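# Lift the parts tote onto the shelf unit's top

## Task

Set the tote of parts down on the shelf unit's flat top so it sits entirely within the top's edges, upright and not tipped over. Then release it and back the robot away; the tote must stay there without the robot holding it.

## Robot and tools

Robot: a wheeled base with a lifting column carrying a head and two six-joint arms (left and right), each with a two-finger gripper. Shoulder height S = 0.90 m + column_m. Folded, the robot is 0.73 m long, 0.62 m wide, S + 0.43 m tall, and its front is 0.40 m ahead of the column.

Frames: the base frame sits on the floor under the column, between the drive wheels; x forward, y left, z up. left_hand and right_hand are reported in it, as the point where the fingers meet (tips 8 mm further). quat_wxyz maps (0,0,1) to the finger direction; the hand's y axis runs along the opening. The odometry frame is the base frame at scene start; base_odometry counts wheel turns only, so slip shows as travel. Heading is + to the left.

execute_actions: argument actions is a list holding one action or none (none just reports state and images). An action may contain base, joints, or both, plus optional speeds; parts run simultaneously. base holds exactly one command, an offset from where the base now is: {"translate_m": d} in metres, + forward, range -3 to 3; or {"rotate_rad": d} in radians, + counter-clockwise seen from above, range -3.2 to 3.2. No sideways motion. joints is one dictionary for all joints together, keyed by name, each value an absolute target: column_m 0 to 0.8 m (lifts shoulders and head); head_tilt_rad -0.61 to 1.308 (+ looks down); left_joint1_rad..left_joint6_rad and right_joint1_rad..right_joint6_rad with ranges joint1 ±2.879, joint2 0 to 3.141, joint3 0 to 3.019, joint4 -1.692 to 1.57, joint5 ±1.57 (+ swings hand to robot's right), joint6 ±2.094 (+ clockwise seen from behind the hand); left_gripper_m / right_gripper_m 0 to 0.093 m fingertip gap. speeds caps translate_m (0.05 to 0.8 m/s) or rotate_rad (0.1 to 1 rad/s) for that action only; it does not slow arms. Base moves needing over 8.667 s are refused; any action is capped at 15 s. cameras selects images: cam_head_left, cam_head_right, cam_left_wrist, cam_right_wrist, nav_camera, or all (default); [] gives none. Unknown keys or out-of-range values reject the whole call. Joints omitted may still be driving toward earlier targets.

Arm geometry (approximate): right arm at joint1 = 1.57, left at -1.57, joints 5 and 6 at 0, puts the arm in a forward vertical plane 0.23 m beside the column. With a = j2 - 0.35, b = 1.05 + j2 - j3, c = b - j4 (c = 1.57 is fingers straight down), the hand is 0.12 + 0.39 sin a + 0.38 cos b + 0.25 cos c m ahead and S + 0.39 cos a - 0.38 sin b - 0.25 sin c m high. E.g. j2,j3,j4 = 0.93,0.78,0.14 gives 0.60 m ahead, 0.25 m below S. Real hands sag up to ~5 cm lower and nearer (about 12 cm with heavy or far loads). Reach is about 1 m. Loads with fingers down: up to 3.2 kg near 0.4 m ahead, 0.3-0.7 m below S; 2 kg to 0.6 m ahead; 1 kg to 0.8 m ahead. A gripper holds roughly 2-6 kg. Fingers are 7 cm long; gripper body 10 x 7 cm. To grip, command an opening smaller than the object; off_target is then expected. A reported opening 0.002 m or more above target means something is held. Targets within ~0.03 rad (0.08 for joints 2-3) of the current reading may not move anything; for gentle contact step about 0.05 rad per call from the previous target.

Results: base_status and joint_status per motion: done, off_target, contact_stop (base wheel stall, or column), time_out, not_followed (safety check withheld the arm's targets; a cause line follows), limit_stop_at_motor_heat. on_its_own covers what you did not command; "held at" is a held target. motor_effort lists only left_wheel and right_wheel in percent (+ pushes forward; bracket = peak). turned_by_wheels vs turned_by_imu disagreeing by over ~4% and at least 0.05 rad means a collision or slip. base_tilt is in degrees (forward/right positive, ~1 degree bias). wheel_motors_off = 1 during overload. Motor temperatures list each arm's joints in order; MOTOR HOT warns at 85 °C, and at 100 °C that arm drops everything (OVER-TEMPERATURE FAULT).

wait: seconds 0 to 10; no new command, returns state and images. zoom_image: camera plus region [x0,y0,x1,y1] pixels from top-left, at most 504x504, on the latest full image. finished_scene: scene number; ends the scene irreversibly and reports success.

Cameras: head cameras 0.91-1.03 m + column_m up, pitched down by about head_tilt_rad; straight ahead may be offset up to 0.3 rad sideways in the image. Wrist cameras sit 0.10 m behind the fingertips, look along the fingers tilted 0.62 rad toward the hand's +x (back toward the robot when reaching forward with fingers down). nav_camera is at the base front, 0.23 m up, looking ahead.

Cautions: a blocked arm keeps pushing and heats motors (worst with joint5 far over); relieve it by resending its reported positions (a loaded arm sinks slightly each time). Column descent halts with contact_stop when a hand or its load touches down; it then accepts no downward command until raised 0.2 m. A withheld arm clears by moving the joints of the first offending action back at least 0.05 rad, or moving the other arm away. The base halts only on a wheel stall; drive 0.05 m away before turning. Pushing hard ~3 s cuts wheel motors for 2 s. Tables 0.30 m+ high and more than 0.26 m below S can slide over the housing into the column. Never let the arms strike or press each other. Avoid drops, slams and knocking the tote or shelf over; something may occasionally nudge loose objects. Time spent moving counts, thinking does not.

Each tool is called after ">>>" as name(argument=value, ...), one argument or row to a line, values as JSON.

## Session

>>> execute_actions(
  actions=[],
)

Scene clock: 0.00 s.
Motor temperatures (°C, as the motors report them): left_arm=[23 25 23 24 22 25] | right_arm=[26 22 24 24 22 25]
base_odometry: x=+0.000 y=+0.000 heading=+0.000 (m, m, rad; odometry frame)
turned_by_wheels: +0.000 (rad since the last result)
turned_by_imu: +0.000 (rad since the last result)
base_tilt: forward=-0.3 right=+0.0 (deg)
base_status: not commanded
joint_positions: column_m=+0.557 head_tilt_rad=+0.868 left_joint1_rad=-1.585 left_joint2_rad=+0.853 left_joint3_rad=+0.364 left_joint4_rad=-0.919 left_joint5_rad=+0.029 left_joint6_rad=+0.008 left_gripper_m=+0.094 right_joint1_rad=+1.555 right_joint2_rad=+0.900 right_joint3_rad=+0.381 right_joint4_rad=-0.970 right_joint5_rad=-0.047 right_joint6_rad=-0.053 right_gripper_m=+0.094
joint_status: not commanded
wheel_motors_off: 0
motor_effort: left_wheel=+3 right_wheel=+3 (%)
left_hand: x=+0.1336 y=+0.2167 z=+1.2582 quat_wxyz=(+0.428, -0.003, -0.904, +0.019) (m; base frame)
right_hand: x=+0.1262 y=-0.2204 z=+1.2644 quat_wxyz=(+0.463, +0.006, -0.886, -0.029) (m; base frame)
pictures: cam_head_left, cam_head_right, cam_left_wrist, cam_right_wrist, nav_camera
Images, in order (width x height): cam_head_left 896x504, cam_head_right 896x504, cam_left_wrist 504x504, cam_right_wrist 504x504, nav_camera 896x504.

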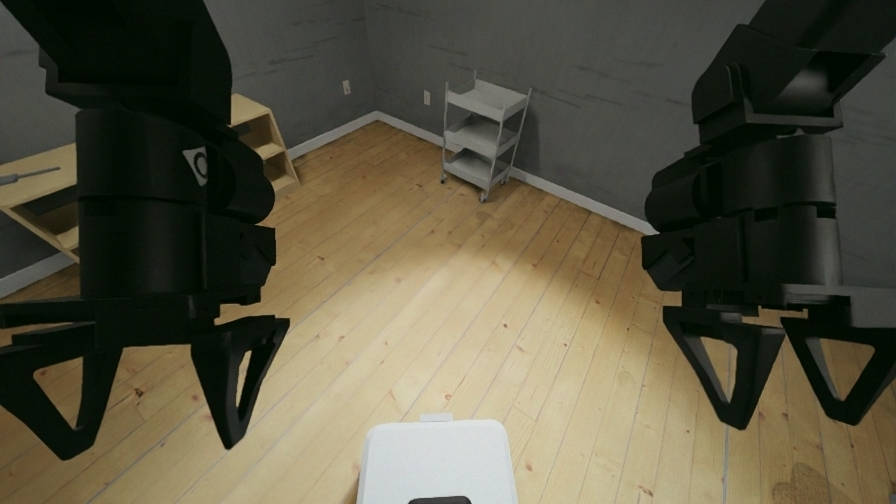

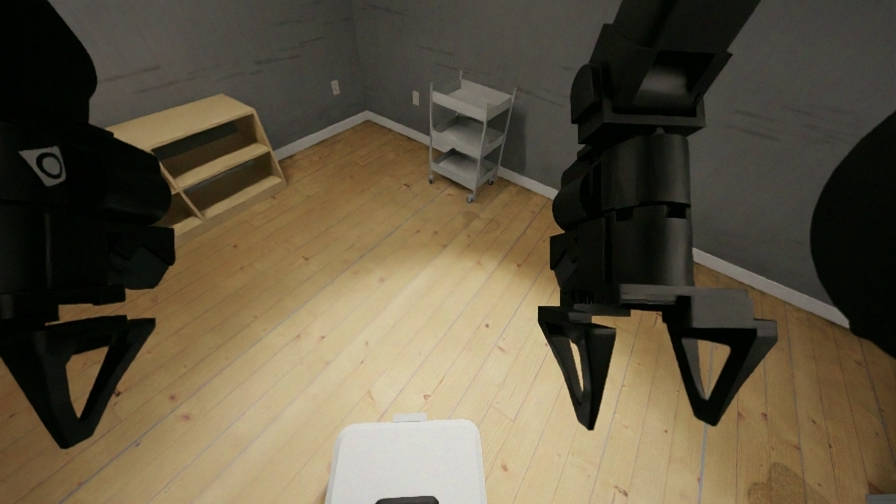

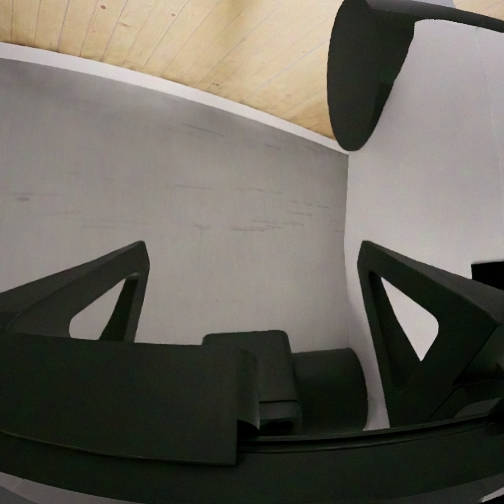

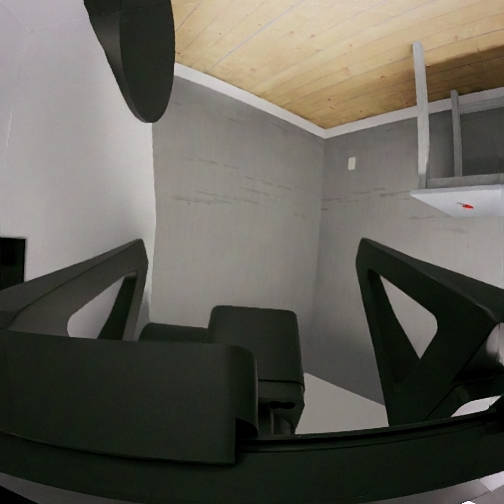

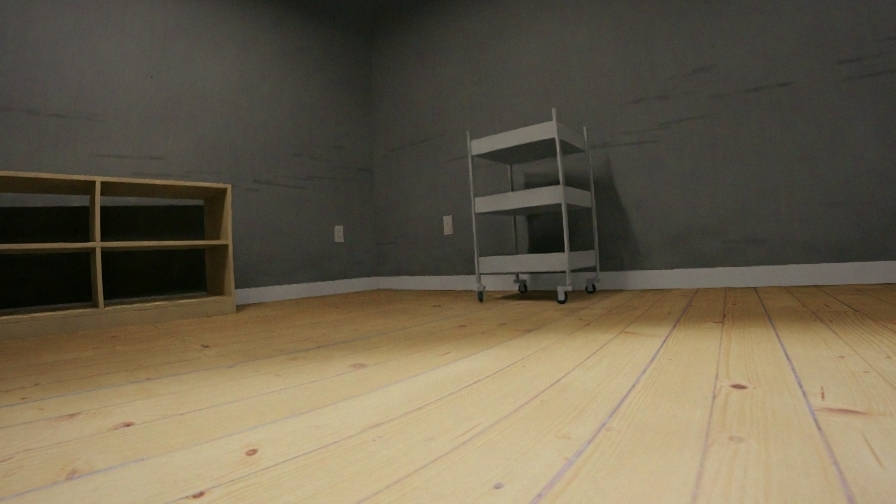

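>>> execute_actions(
  actions=[
    {"base":{"rotate_rad":-1.5},"joints":{"head_tilt_rad":0.6}},
  ],
  cameras=["cam_head_left","cam_head_right","nav_camera"],
)

Scene clock: 4.43 s.
Motor temperatures (°C, as the motors report them): left_arm=[23 25 23 24 22 25] | right_arm=[26 23 24 24 22 25]
base_odometry: x=+0.000 y=+0.000 heading=-1.499 (m, m, rad; odometry frame)
turned_by_wheels: -1.499 (rad since the last result)
turned_by_imu: -1.506 (rad since the last result)
base_tilt: forward=-0.4 right=+0.0 (deg)
base_status: done
joint_positions: column_m=+0.557 head_tilt_rad=+0.618 left_joint1_rad=-1.585 left_joint2_rad=+0.853 left_joint3_rad=+0.364 left_joint4_rad=-0.919 left_joint5_rad=+0.029 left_joint6_rad=+0.008 left_gripper_m=+0.094 right_joint1_rad=+1.555 right_joint2_rad=+0.900 right_joint3_rad=+0.381 right_joint4_rad=-0.970 right_joint5_rad=-0.047 right_joint6_rad=-0.053 right_gripper_m=+0.094
joint_status: all done
wheel_motors_off: 0
motor_effort: left_wheel=+7(41) right_wheel=-5(32) (%)
left_hand: x=+0.1336 y=+0.2167 z=+1.2582 quat_wxyz=(+0.428, -0.003, -0.904, +0.019) (m; base frame)
right_hand: x=+0.1262 y=-0.2204 z=+1.2644 quat_wxyz=(+0.463, +0.006, -0.886, -0.029) (m; base frame)
pictures: cam_head_left, cam_head_right, nav_camera
Images, in order (width x height): cam_head_left 896x504, cam_head_right 896x504, nav_camera 896x504.

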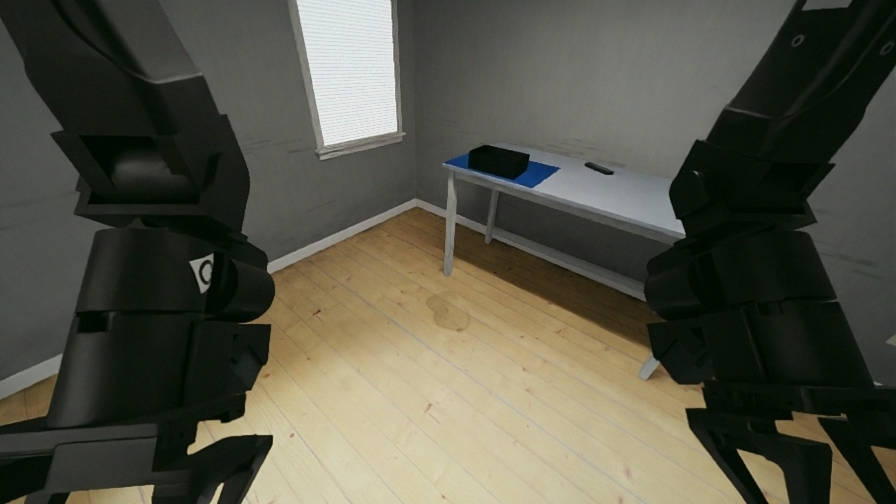

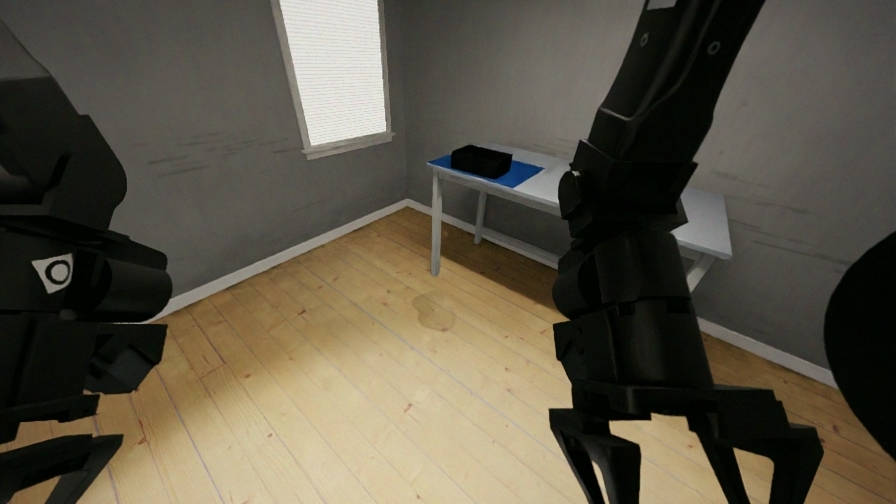

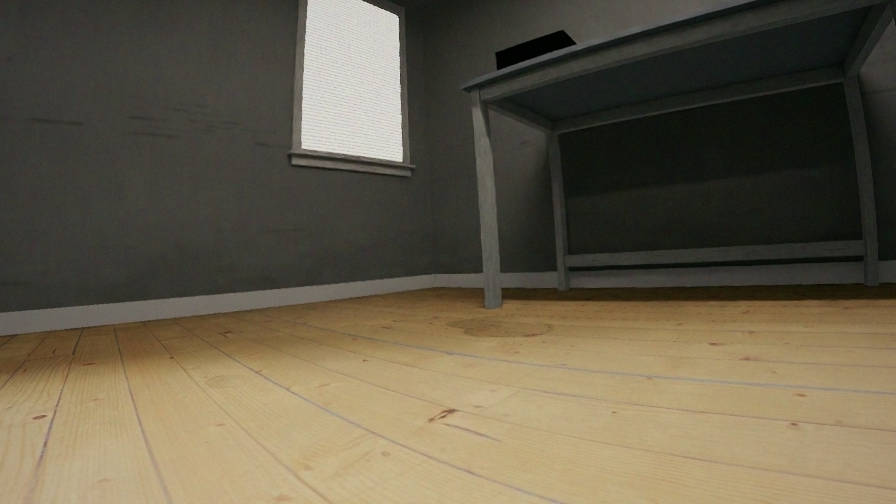

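>>> zoom_image(
  camera="cam_head_left",
  region=[420,120,700,280],
)

Region (420, 120, 700, 280) of cam_head_left's 896x504 image, scaled by 1.800, with more detail than that image has; it fills the top 288 rows of this view, and the rest is white.

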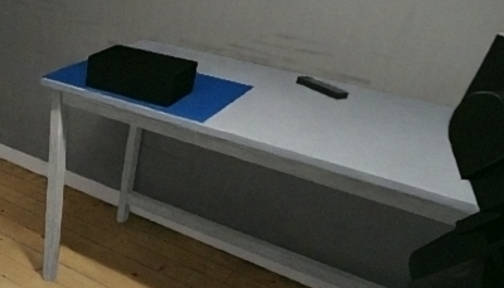

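>>> execute_actions(
  actions=[
    {"base":{"rotate_rad":0.3}},
  ],
  cameras=[],
)

>>> execute_actions(
  actions=[
    {"base":{"translate_m":1.05}},
  ],
  cameras=[],
)

>>> execute_actions(
  actions=[
    {"base":{"rotate_rad":-0.96},"joints":{"head_tilt_rad":0.75}},
  ],
  cameras=["cam_head_left","cam_head_right"],
)

Scene clock: 14.47 s.
Motor temperatures (°C, as the motors report them): left_arm=[23 25 23 24 22 25] | right_arm=[26 23 24 24 22 25]
base_odometry: x=+0.000 y=+0.000 heading=-1.200 (m, m, rad; odometry frame)
turned_by_wheels: +0.299 (rad since the last result)
turned_by_imu: +0.299 (rad since the last result)
base_tilt: forward=-0.3 right=+0.0 (deg)
base_status: done
joint_positions: column_m=+0.557 head_tilt_rad=+0.618 left_joint1_rad=-1.585 left_joint2_rad=+0.853 left_joint3_rad=+0.364 left_joint4_rad=-0.919 left_joint5_rad=+0.029 left_joint6_rad=+0.008 left_gripper_m=+0.094 right_joint1_rad=+1.555 right_joint2_rad=+0.900 right_joint3_rad=+0.381 right_joint4_rad=-0.970 right_joint5_rad=-0.047 right_joint6_rad=-0.053 right_gripper_m=+0.094
joint_status: not commanded
wheel_motors_off: 0
motor_effort: left_wheel=-6(26) right_wheel=+5(20) (%)
left_hand: x=+0.1336 y=+0.2167 z=+1.2582 quat_wxyz=(+0.428, -0.003, -0.904, +0.019) (m; base frame)
right_hand: x=+0.1262 y=-0.2204 z=+1.2644 quat_wxyz=(+0.463, +0.006, -0.886, -0.029) (m; base frame)
pictures: none
No camera images: the call's "cameras" was empty. Leave "cameras" out to get every camera's image.

Scene clock: 17.90 s.
Motor temperatures (°C, as the motors report them): left_arm=[23 25 23 24 22 25] | right_arm=[26 23 24 24 22 25]
base_odometry: x=+0.380 y=-0.979 heading=-1.201 (m, m, rad; odometry frame)
turned_by_wheels: -0.001 (rad since the last result)
turned_by_imu: -0.002 (rad since the last result)
base_tilt: forward=-0.4 right=+0.0 (deg)
base_status: done
joint_positions: column_m=+0.557 head_tilt_rad=+0.617 left_joint1_rad=-1.585 left_joint2_rad=+0.853 left_joint3_rad=+0.365 left_joint4_rad=-0.919 left_joint5_rad=+0.029 left_joint6_rad=+0.008 left_gripper_m=+0.094 right_joint1_rad=+1.555 right_joint2_rad=+0.900 right_joint3_rad=+0.382 right_joint4_rad=-0.970 right_joint5_rad=-0.047 right_joint6_rad=-0.053 right_gripper_m=+0.094
joint_status: not commanded
wheel_motors_off: 0
motor_effort: left_wheel=-2(48) right_wheel=+1(57) (%)
left_hand: x=+0.1342 y=+0.2166 z=+1.2580 quat_wxyz=(+0.428, -0.003, -0.904, +0.019) (m; base frame)
right_hand: x=+0.1268 y=-0.2205 z=+1.2642 quat_wxyz=(+0.463, +0.006, -0.886, -0.029) (m; base frame)
pictures: none
No camera images: the call's "cameras" was empty. Leave "cameras" out to get every camera's image.

Scene clock: 20.53 s.
Motor temperatures (°C, as the motors report them): left_arm=[23 25 23 24 22 25] | right_arm=[26 23 24 24 22 25]
base_odometry: x=+0.380 y=-0.979 heading=-2.159 (m, m, rad; odometry frame)
turned_by_wheels: -0.959 (rad since the last result)
turned_by_imu: -0.962 (rad since the last result)
base_tilt: forward=-0.4 right=-0.1 (deg)
base_status: done
joint_positions: column_m=+0.557 head_tilt_rad=+0.752 left_joint1_rad=-1.585 left_joint2_rad=+0.853 left_joint3_rad=+0.365 left_joint4_rad=-0.919 left_joint5_rad=+0.029 left_joint6_rad=+0.008 left_gripper_m=+0.094 right_joint1_rad=+1.555 right_joint2_rad=+0.900 right_joint3_rad=+0.382 right_joint4_rad=-0.970 right_joint5_rad=-0.047 right_joint6_rad=-0.053 right_gripper_m=+0.094
joint_status: all done
wheel_motors_off: 0
motor_effort: left_wheel=+7(35) right_wheel=-5(47) (%)
left_hand: x=+0.1342 y=+0.2166 z=+1.2580 quat_wxyz=(+0.428, -0.003, -0.904, +0.019) (m; base frame)
right_hand: x=+0.1268 y=-0.2205 z=+1.2642 quat_wxyz=(+0.463, +0.006, -0.886, -0.029) (m; base frame)
pictures: cam_head_left, cam_head_right
Images, in order (width x height): cam_head_left 896x504, cam_head_right 896x504.

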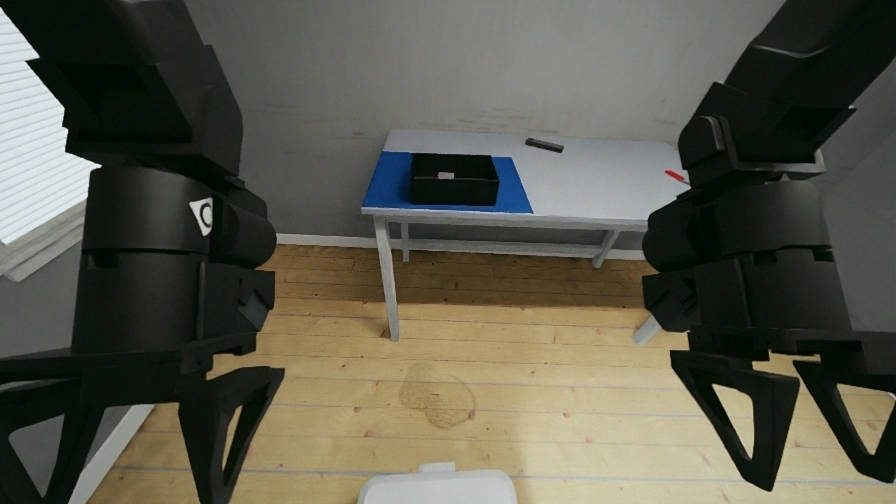

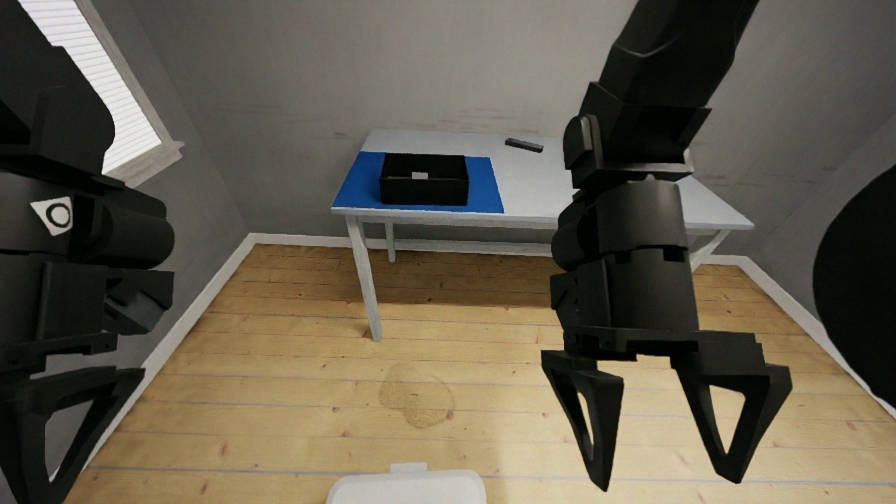

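>>> execute_actions(
  actions=[
    {"joints":{"left_joint1_rad":-1.57,"left_joint2_rad":1.43,"left_joint3_rad":1.01,"left_joint4_rad":-0.105,"left_joint5_rad":0,"left_joint6_rad":0,"right_joint1_rad":1.57,"right_joint2_rad":1.43,"right_joint3_rad":1.01,"right_joint4_rad":-0.105,"right_joint5_rad":0,"right_joint6_rad":0,"head_tilt_rad":0.9,"column_m":0.6},"base":{"translate_m":0.35},"speeds":{"translate_m":0.3}},
  ],
)

Scene clock: 32.77 s.
Motor temperatures (°C, as the motors report them): left_arm=[23 25 23 24 22 25] | right_arm=[26 23 24 24 22 25]
base_odometry: x=+0.186 y=-1.270 heading=-2.160 (m, m, rad; odometry frame)
turned_by_wheels: +0.000 (rad since the last result)
turned_by_imu: -0.002 (rad since the last result)
base_tilt: forward=-0.3 right=+0.0 (deg)
base_status: done
joint_positions: column_m=+0.600 head_tilt_rad=+0.901 left_joint1_rad=-1.576 left_joint2_rad=+1.409 left_joint3_rad=+1.014 left_joint4_rad=-0.111 left_joint5_rad=+0.001 left_joint6_rad=+0.006 left_gripper_m=+0.094 right_joint1_rad=+1.559 right_joint2_rad=+1.413 right_joint3_rad=+1.012 right_joint4_rad=-0.116 right_joint5_rad=-0.002 right_joint6_rad=-0.006 right_gripper_m=+0.094
joint_status: all done
wheel_motors_off: 0
motor_effort: left_wheel=+0(58) right_wheel=+0(44) (%)
left_hand: x=+0.5132 y=+0.2215 z=+1.0647 quat_wxyz=(-0.009, -0.004, -1.000, +0.003) (m; base frame)
right_hand: x=+0.5087 y=-0.2322 z=+1.0629 quat_wxyz=(-0.003, +0.000, -1.000, +0.004) (m; base frame)
pictures: cam_head_left, cam_head_right, cam_left_wrist, cam_right_wrist, nav_camera
Images, in order (width x height): cam_head_left 896x504, cam_head_right 896x504, cam_left_wrist 504x504, cam_right_wrist 504x504, nav_camera 896x504.

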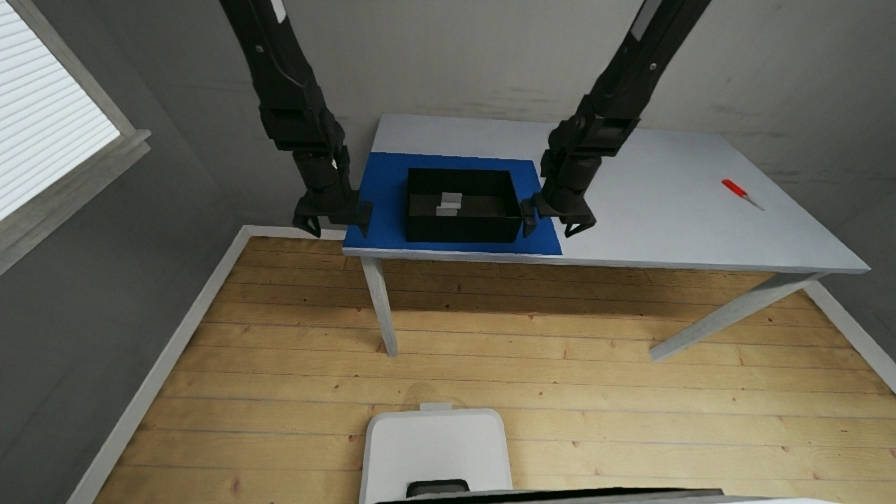

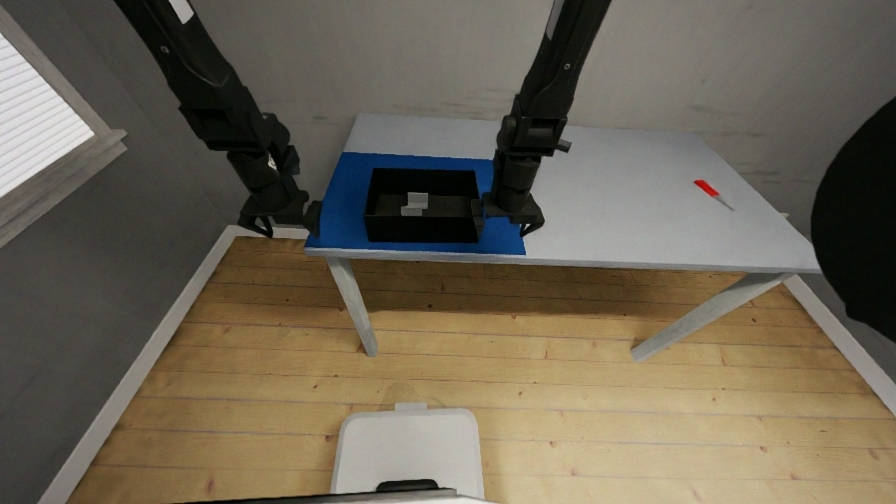

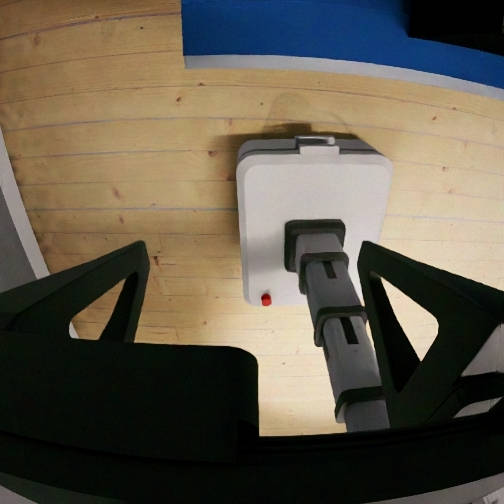

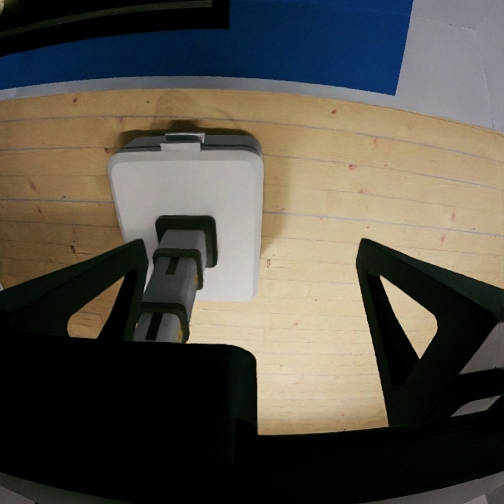

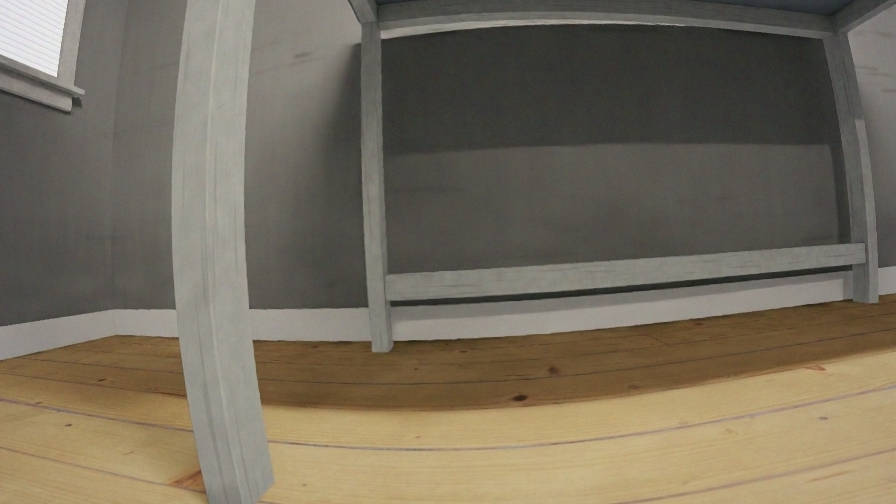

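>>> execute_actions(
  actions=[
    {"joints":{"left_joint1_rad":-1.71,"right_joint1_rad":1.59},"base":{"translate_m":0.2},"speeds":{"translate_m":0.2}},
  ],
)

Scene clock: 43.07 s.
Motor temperatures (°C, as the motors report them): left_arm=[23 26 23 24 22 25] | right_arm=[26 24 24 24 22 25]
base_odometry: x=+0.075 y=-1.436 heading=-2.160 (m, m, rad; odometry frame)
turned_by_wheels: +0.000 (rad since the last result)
turned_by_imu: -0.001 (rad since the last result)
base_tilt: forward=-0.3 right=-0.1 (deg)
base_status: done
joint_positions: column_m=+0.600 head_tilt_rad=+0.902 left_joint1_rad=-1.714 left_joint2_rad=+1.409 left_joint3_rad=+1.011 left_joint4_rad=-0.111 left_joint5_rad=+0.001 left_joint6_rad=+0.006 left_gripper_m=+0.094 right_joint1_rad=+1.582 right_joint2_rad=+1.413 right_joint3_rad=+1.009 right_joint4_rad=-0.116 right_joint5_rad=-0.001 right_joint6_rad=-0.006 right_gripper_m=+0.094
joint_status: all done
wheel_motors_off: 0
motor_effort: left_wheel=+0(32) right_wheel=+1(26) (%)
left_hand: x=+0.5083 y=+0.1396 z=+1.0697 quat_wxyz=(-0.007, -0.038, -0.997, +0.063) (m; base frame)
right_hand: x=+0.5068 y=-0.2185 z=+1.0626 quat_wxyz=(-0.001, +0.006, -1.000, -0.006) (m; base frame)
pictures: cam_head_left, cam_head_right, cam_left_wrist, cam_right_wrist, nav_camera
Images, in order (width x height): cam_head_left 896x504, cam_head_right 896x504, cam_left_wrist 504x504, cam_right_wrist 504x504, nav_camera 896x504.

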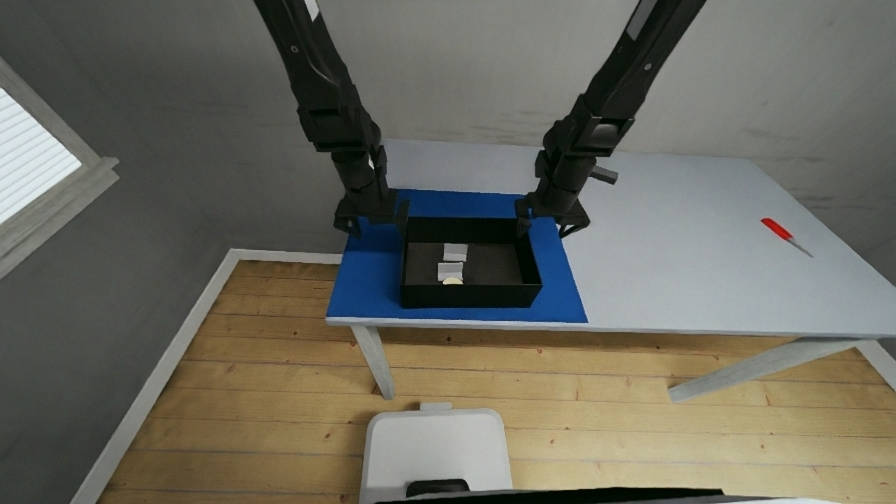

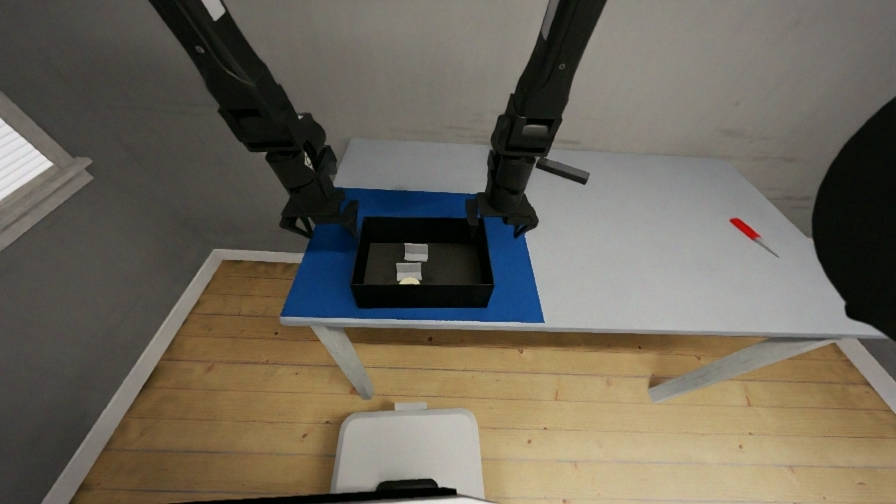

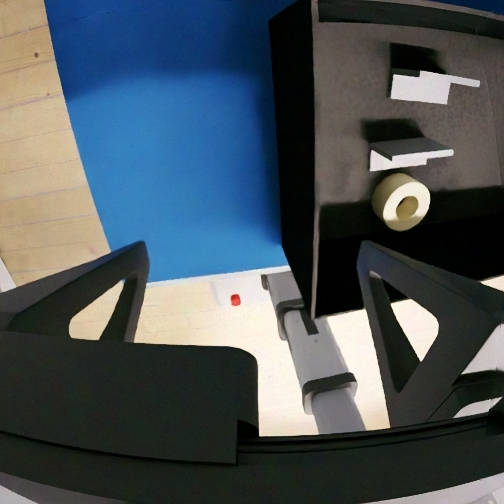

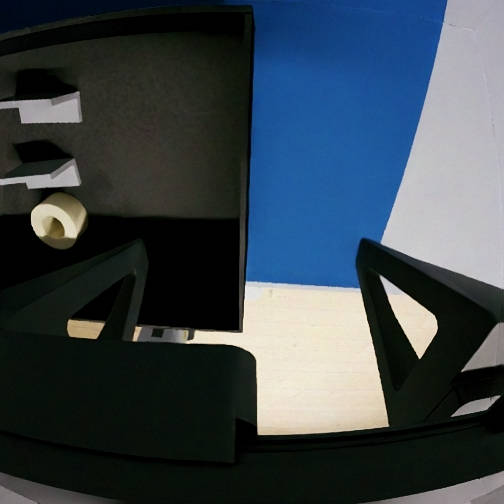

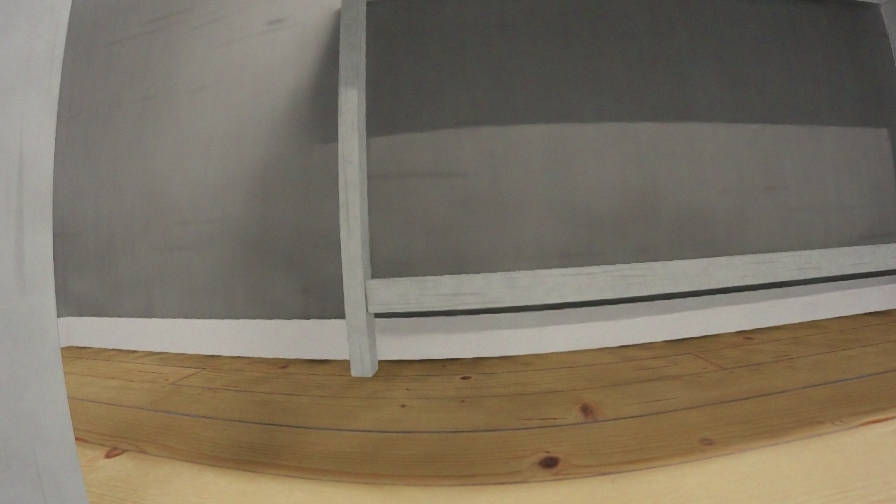

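>>> execute_actions(
  actions=[
    {"joints":{"left_joint1_rad":-1.82,"left_joint5_rad":-0.23}},
  ],
  cameras=["cam_head_left","cam_left_wrist","cam_right_wrist"],
)

>>> execute_actions(
  actions=[
    {"joints":{"column_m":0.54}},
  ],
  cameras=["cam_head_left","cam_left_wrist","cam_right_wrist"],
)

Scene clock: 54.20 s.
Motor temperatures (°C, as the motors report them): left_arm=[23 26 23 24 22 25] | right_arm=[26 24 24 24 22 25]
base_odometry: x=+0.075 y=-1.436 heading=-2.160 (m, m, rad; odometry frame)
turned_by_wheels: +0.000 (rad since the last result)
turned_by_imu: -0.001 (rad since the last result)
base_tilt: forward=-0.4 right=+0.0 (deg)
base_status: not commanded
joint_positions: column_m=+0.600 head_tilt_rad=+0.902 left_joint1_rad=-1.826 left_joint2_rad=+1.409 left_joint3_rad=+1.011 left_joint4_rad=-0.111 left_joint5_rad=-0.228 left_joint6_rad=+0.006 left_gripper_m=+0.094 right_joint1_rad=+1.582 right_joint2_rad=+1.413 right_joint3_rad=+1.009 right_joint4_rad=-0.116 right_joint5_rad=-0.001 right_joint6_rad=-0.006 right_gripper_m=+0.094
joint_status: all done
wheel_motors_off: 0
motor_effort: left_wheel=+0(0) right_wheel=+0(1) (%)
left_hand: x=+0.5066 y=+0.1131 z=+1.0770 quat_wxyz=(-0.014, -0.065, -0.998, -0.003) (m; base frame)
right_hand: x=+0.5068 y=-0.2185 z=+1.0626 quat_wxyz=(-0.001, +0.006, -1.000, -0.006) (m; base frame)
pictures: cam_head_left, cam_left_wrist, cam_right_wrist
Images, in order (width x height): cam_head_left 896x504, cam_left_wrist 504x504, cam_right_wrist 504x504.

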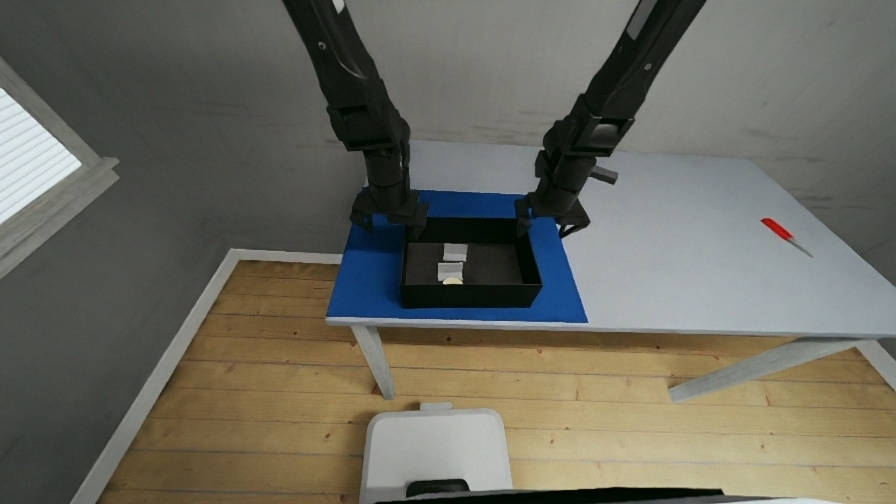

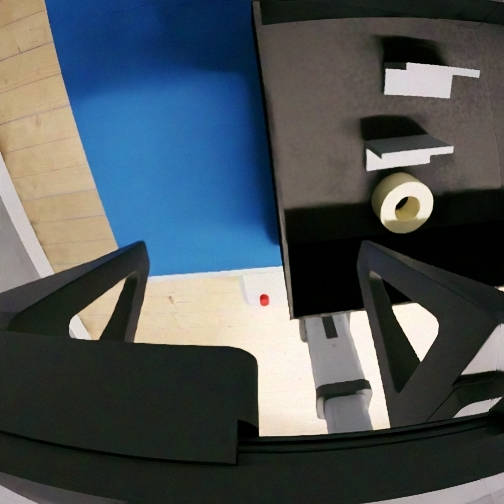

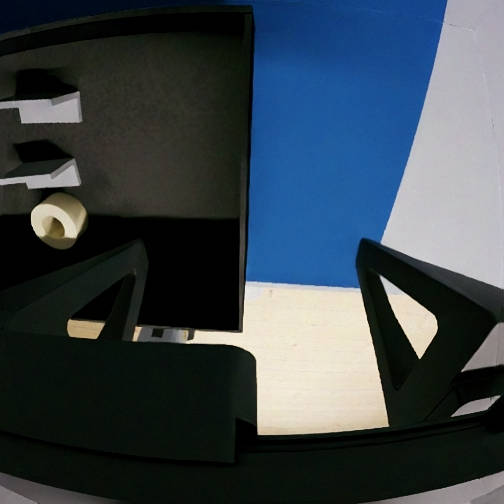

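Scene clock: 55.57 s.
Motor temperatures (°C, as the motors report them): left_arm=[23 26 23 24 22 25] | right_arm=[26 24 24 24 22 25]
base_odometry: x=+0.075 y=-1.436 heading=-2.160 (m, m, rad; odometry frame)
turned_by_wheels: +0.000 (rad since the last result)
turned_by_imu: +0.000 (rad since the last result)
base_tilt: forward=-0.4 right=+0.0 (deg)
base_status: not commanded
joint_positions: column_m=+0.540 head_tilt_rad=+0.902 left_joint1_rad=-1.826 left_joint2_rad=+1.409 left_joint3_rad=+1.011 left_joint4_rad=-0.111 left_joint5_rad=-0.228 left_joint6_rad=+0.006 left_gripper_m=+0.094 right_joint1_rad=+1.582 right_joint2_rad=+1.413 right_joint3_rad=+1.009 right_joint4_rad=-0.116 right_joint5_rad=-0.001 right_joint6_rad=-0.006 right_gripper_m=+0.094
joint_status: all done
wheel_motors_off: 0
motor_effort: left_wheel=+0(1) right_wheel=-1(1) (%)
left_hand: x=+0.5066 y=+0.1131 z=+1.0171 quat_wxyz=(-0.014, -0.065, -0.998, -0.003) (m; base frame)
right_hand: x=+0.5068 y=-0.2185 z=+1.0028 quat_wxyz=(-0.001, +0.006, -1.000, -0.006) (m; base frame)
pictures: cam_head_left, cam_left_wrist, cam_right_wrist
Images, in order (width x height): cam_head_left 896x504, cam_left_wrist 504x504, cam_right_wrist 504x504.

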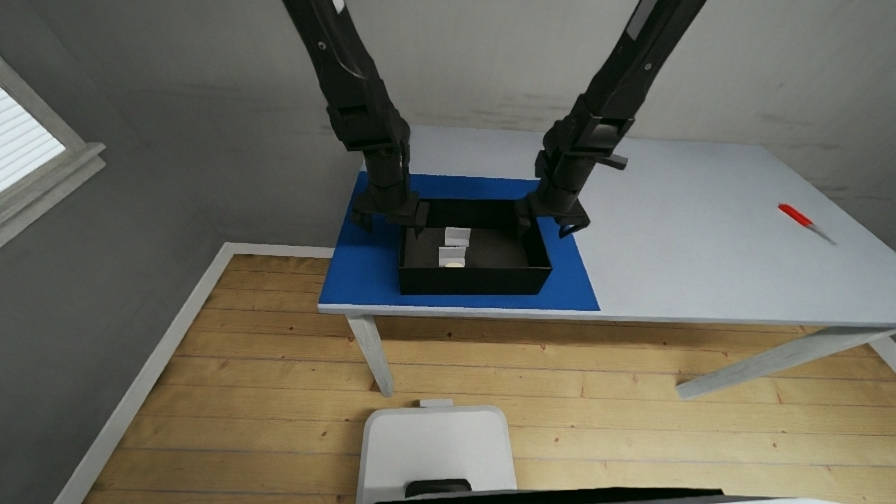

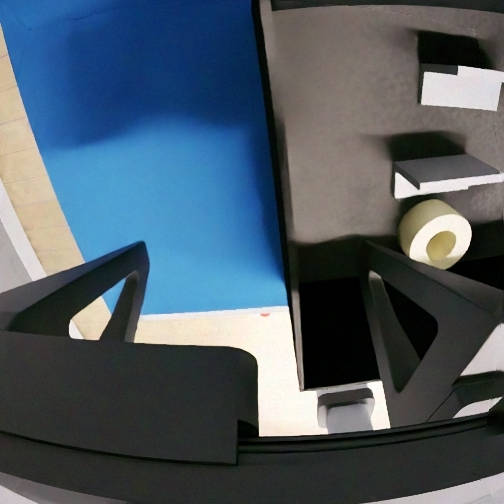

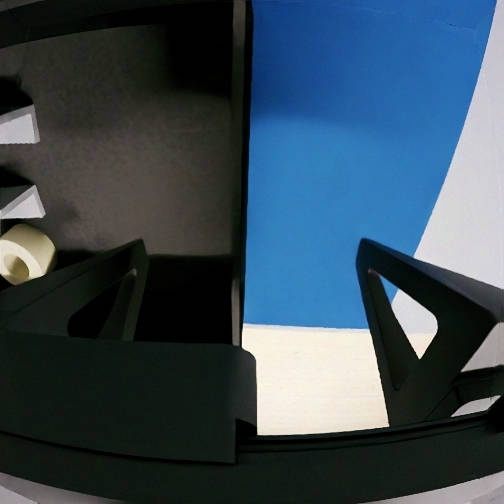

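>>> execute_actions(
  actions=[
    {"joints":{"left_joint6_rad":-0.13,"left_joint1_rad":-1.85,"column_m":0.5},"base":{"translate_m":-0.03},"speeds":{"translate_m":0.1}},
  ],
  cameras=["cam_head_left","cam_left_wrist","cam_right_wrist"],
)

Scene clock: 61.37 s.
Motor temperatures (°C, as the motors report them): left_arm=[23 26 23 24 22 25] | right_arm=[26 24 24 24 22 25]
base_odometry: x=+0.091 y=-1.411 heading=-2.160 (m, m, rad; odometry frame)
turned_by_wheels: +0.000 (rad since the last result)
turned_by_imu: -0.001 (rad since the last result)
base_tilt: forward=-0.4 right=+0.0 (deg)
base_status: done
joint_positions: column_m=+0.500 head_tilt_rad=+0.902 left_joint1_rad=-1.847 left_joint2_rad=+1.411 left_joint3_rad=+1.011 left_joint4_rad=-0.111 left_joint5_rad=-0.229 left_joint6_rad=-0.116 left_gripper_m=+0.094 right_joint1_rad=+1.582 right_joint2_rad=+1.414 right_joint3_rad=+1.007 right_joint4_rad=-0.116 right_joint5_rad=-0.001 right_joint6_rad=-0.006 right_gripper_m=+0.094
joint_status: all done
wheel_motors_off: 0
motor_effort: left_wheel=+0(31) right_wheel=-1(29) (%)
left_hand: x=+0.5045 y=+0.1008 z=+0.9787 quat_wxyz=(-0.014, -0.009, -1.000, +0.007) (m; base frame)
right_hand: x=+0.5055 y=-0.2185 z=+0.9624 quat_wxyz=(+0.000, +0.006, -1.000, -0.006) (m; base frame)
pictures: cam_head_left, cam_left_wrist, cam_right_wrist
Images, in order (width x height): cam_head_left 896x504, cam_left_wrist 504x504, cam_right_wrist 504x504.

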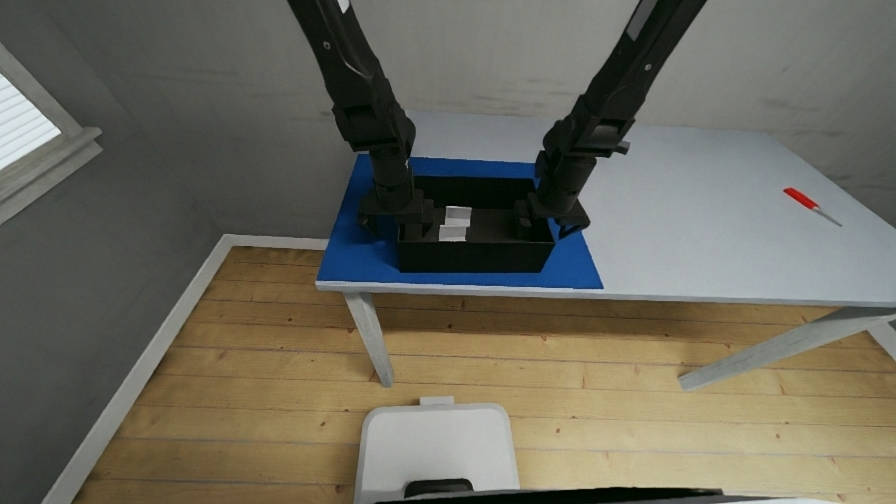

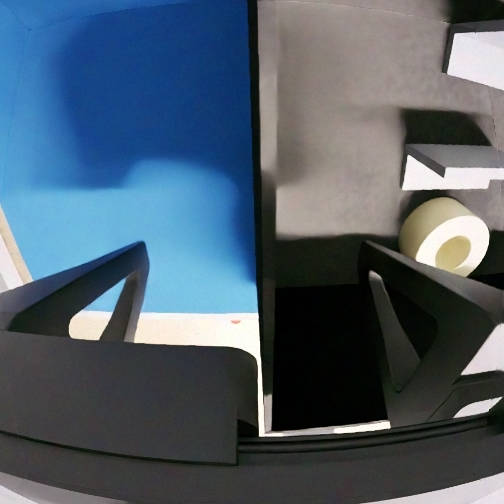

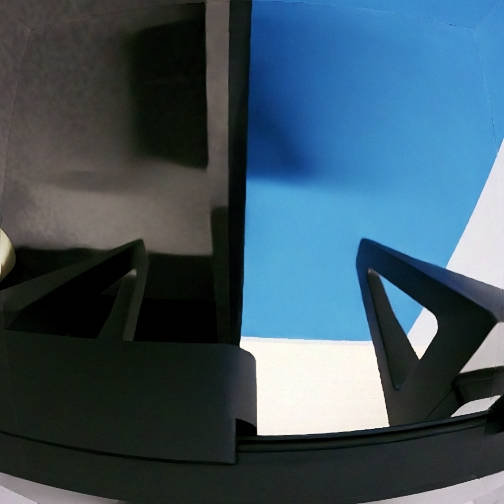

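>>> execute_actions(
  actions=[
    {"joints":{"column_m":0.45}},
  ],
  cameras=["cam_head_left","cam_head_right","cam_left_wrist","cam_right_wrist"],
)

Scene clock: 64.57 s.
Motor temperatures (°C, as the motors report them): left_arm=[23 26 23 24 22 25] | right_arm=[26 24 24 24 22 25]
base_odometry: x=+0.091 y=-1.411 heading=-2.160 (m, m, rad; odometry frame)
turned_by_wheels: +0.000 (rad since the last result)
turned_by_imu: +0.000 (rad since the last result)
base_tilt: forward=-0.4 right=-0.1 (deg)
base_status: not commanded
joint_positions: column_m=+0.450 head_tilt_rad=+0.902 left_joint1_rad=-1.860 left_joint2_rad=+1.340 left_joint3_rad=+0.979 left_joint4_rad=-0.148 left_joint5_rad=-0.230 left_joint6_rad=-0.116 left_gripper_m=+0.094 right_joint1_rad=+1.582 right_joint2_rad=+1.317 right_joint3_rad=+0.954 right_joint4_rad=-0.133 right_joint5_rad=-0.007 right_joint6_rad=-0.006 right_gripper_m=+0.094
joint_status: column_m contact_stop (moved -0.050 of -0.050)
wheel_motors_off: 0
motor_effort: left_wheel=+9(9) right_wheel=+8(6) (%)
left_hand: x=+0.5053 y=+0.0996 z=+0.9547 quat_wxyz=(-0.014, -0.012, -1.000, +0.012) (m; base frame)
right_hand: x=+0.5093 y=-0.2179 z=+0.9466 quat_wxyz=(-0.014, +0.006, -1.000, -0.008) (m; base frame)
pictures: cam_head_left, cam_head_right, cam_left_wrist, cam_right_wrist
Images, in order (width x height): cam_head_left 896x504, cam_head_right 896x504, cam_left_wrist 504x504, cam_right_wrist 504x504.

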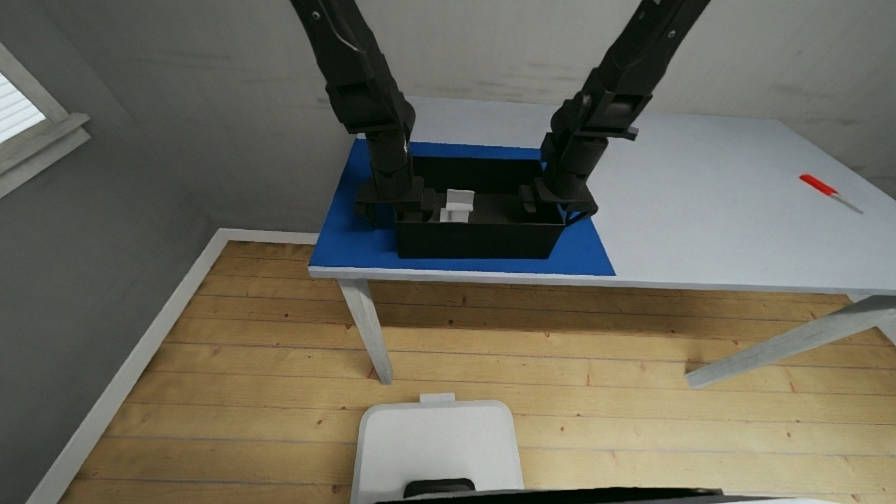

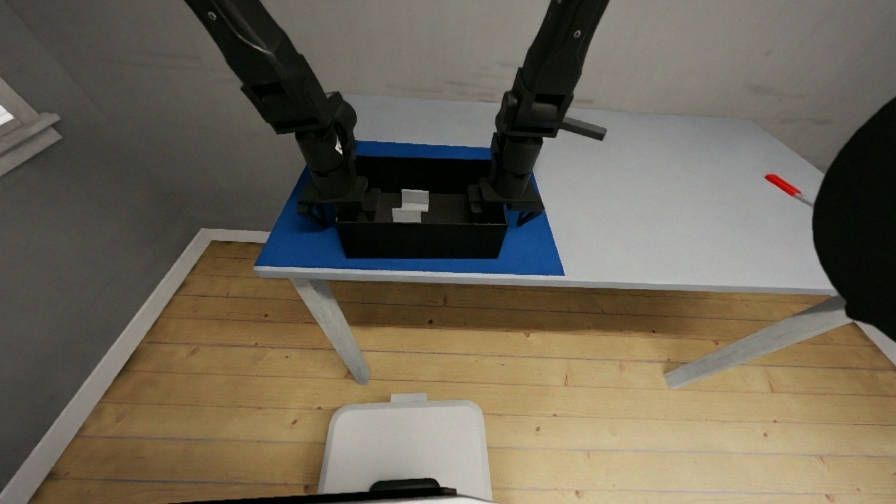

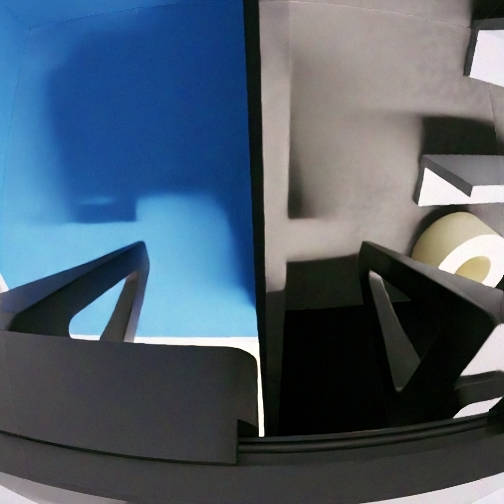

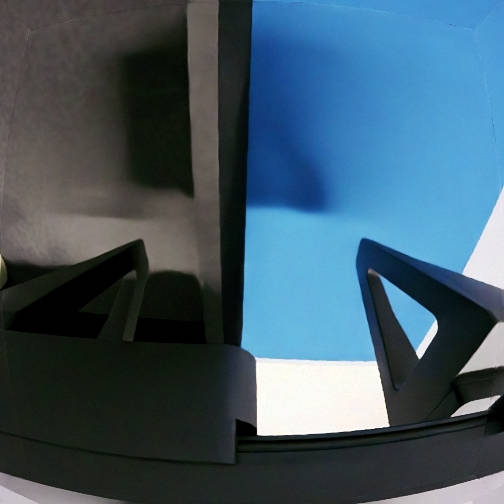

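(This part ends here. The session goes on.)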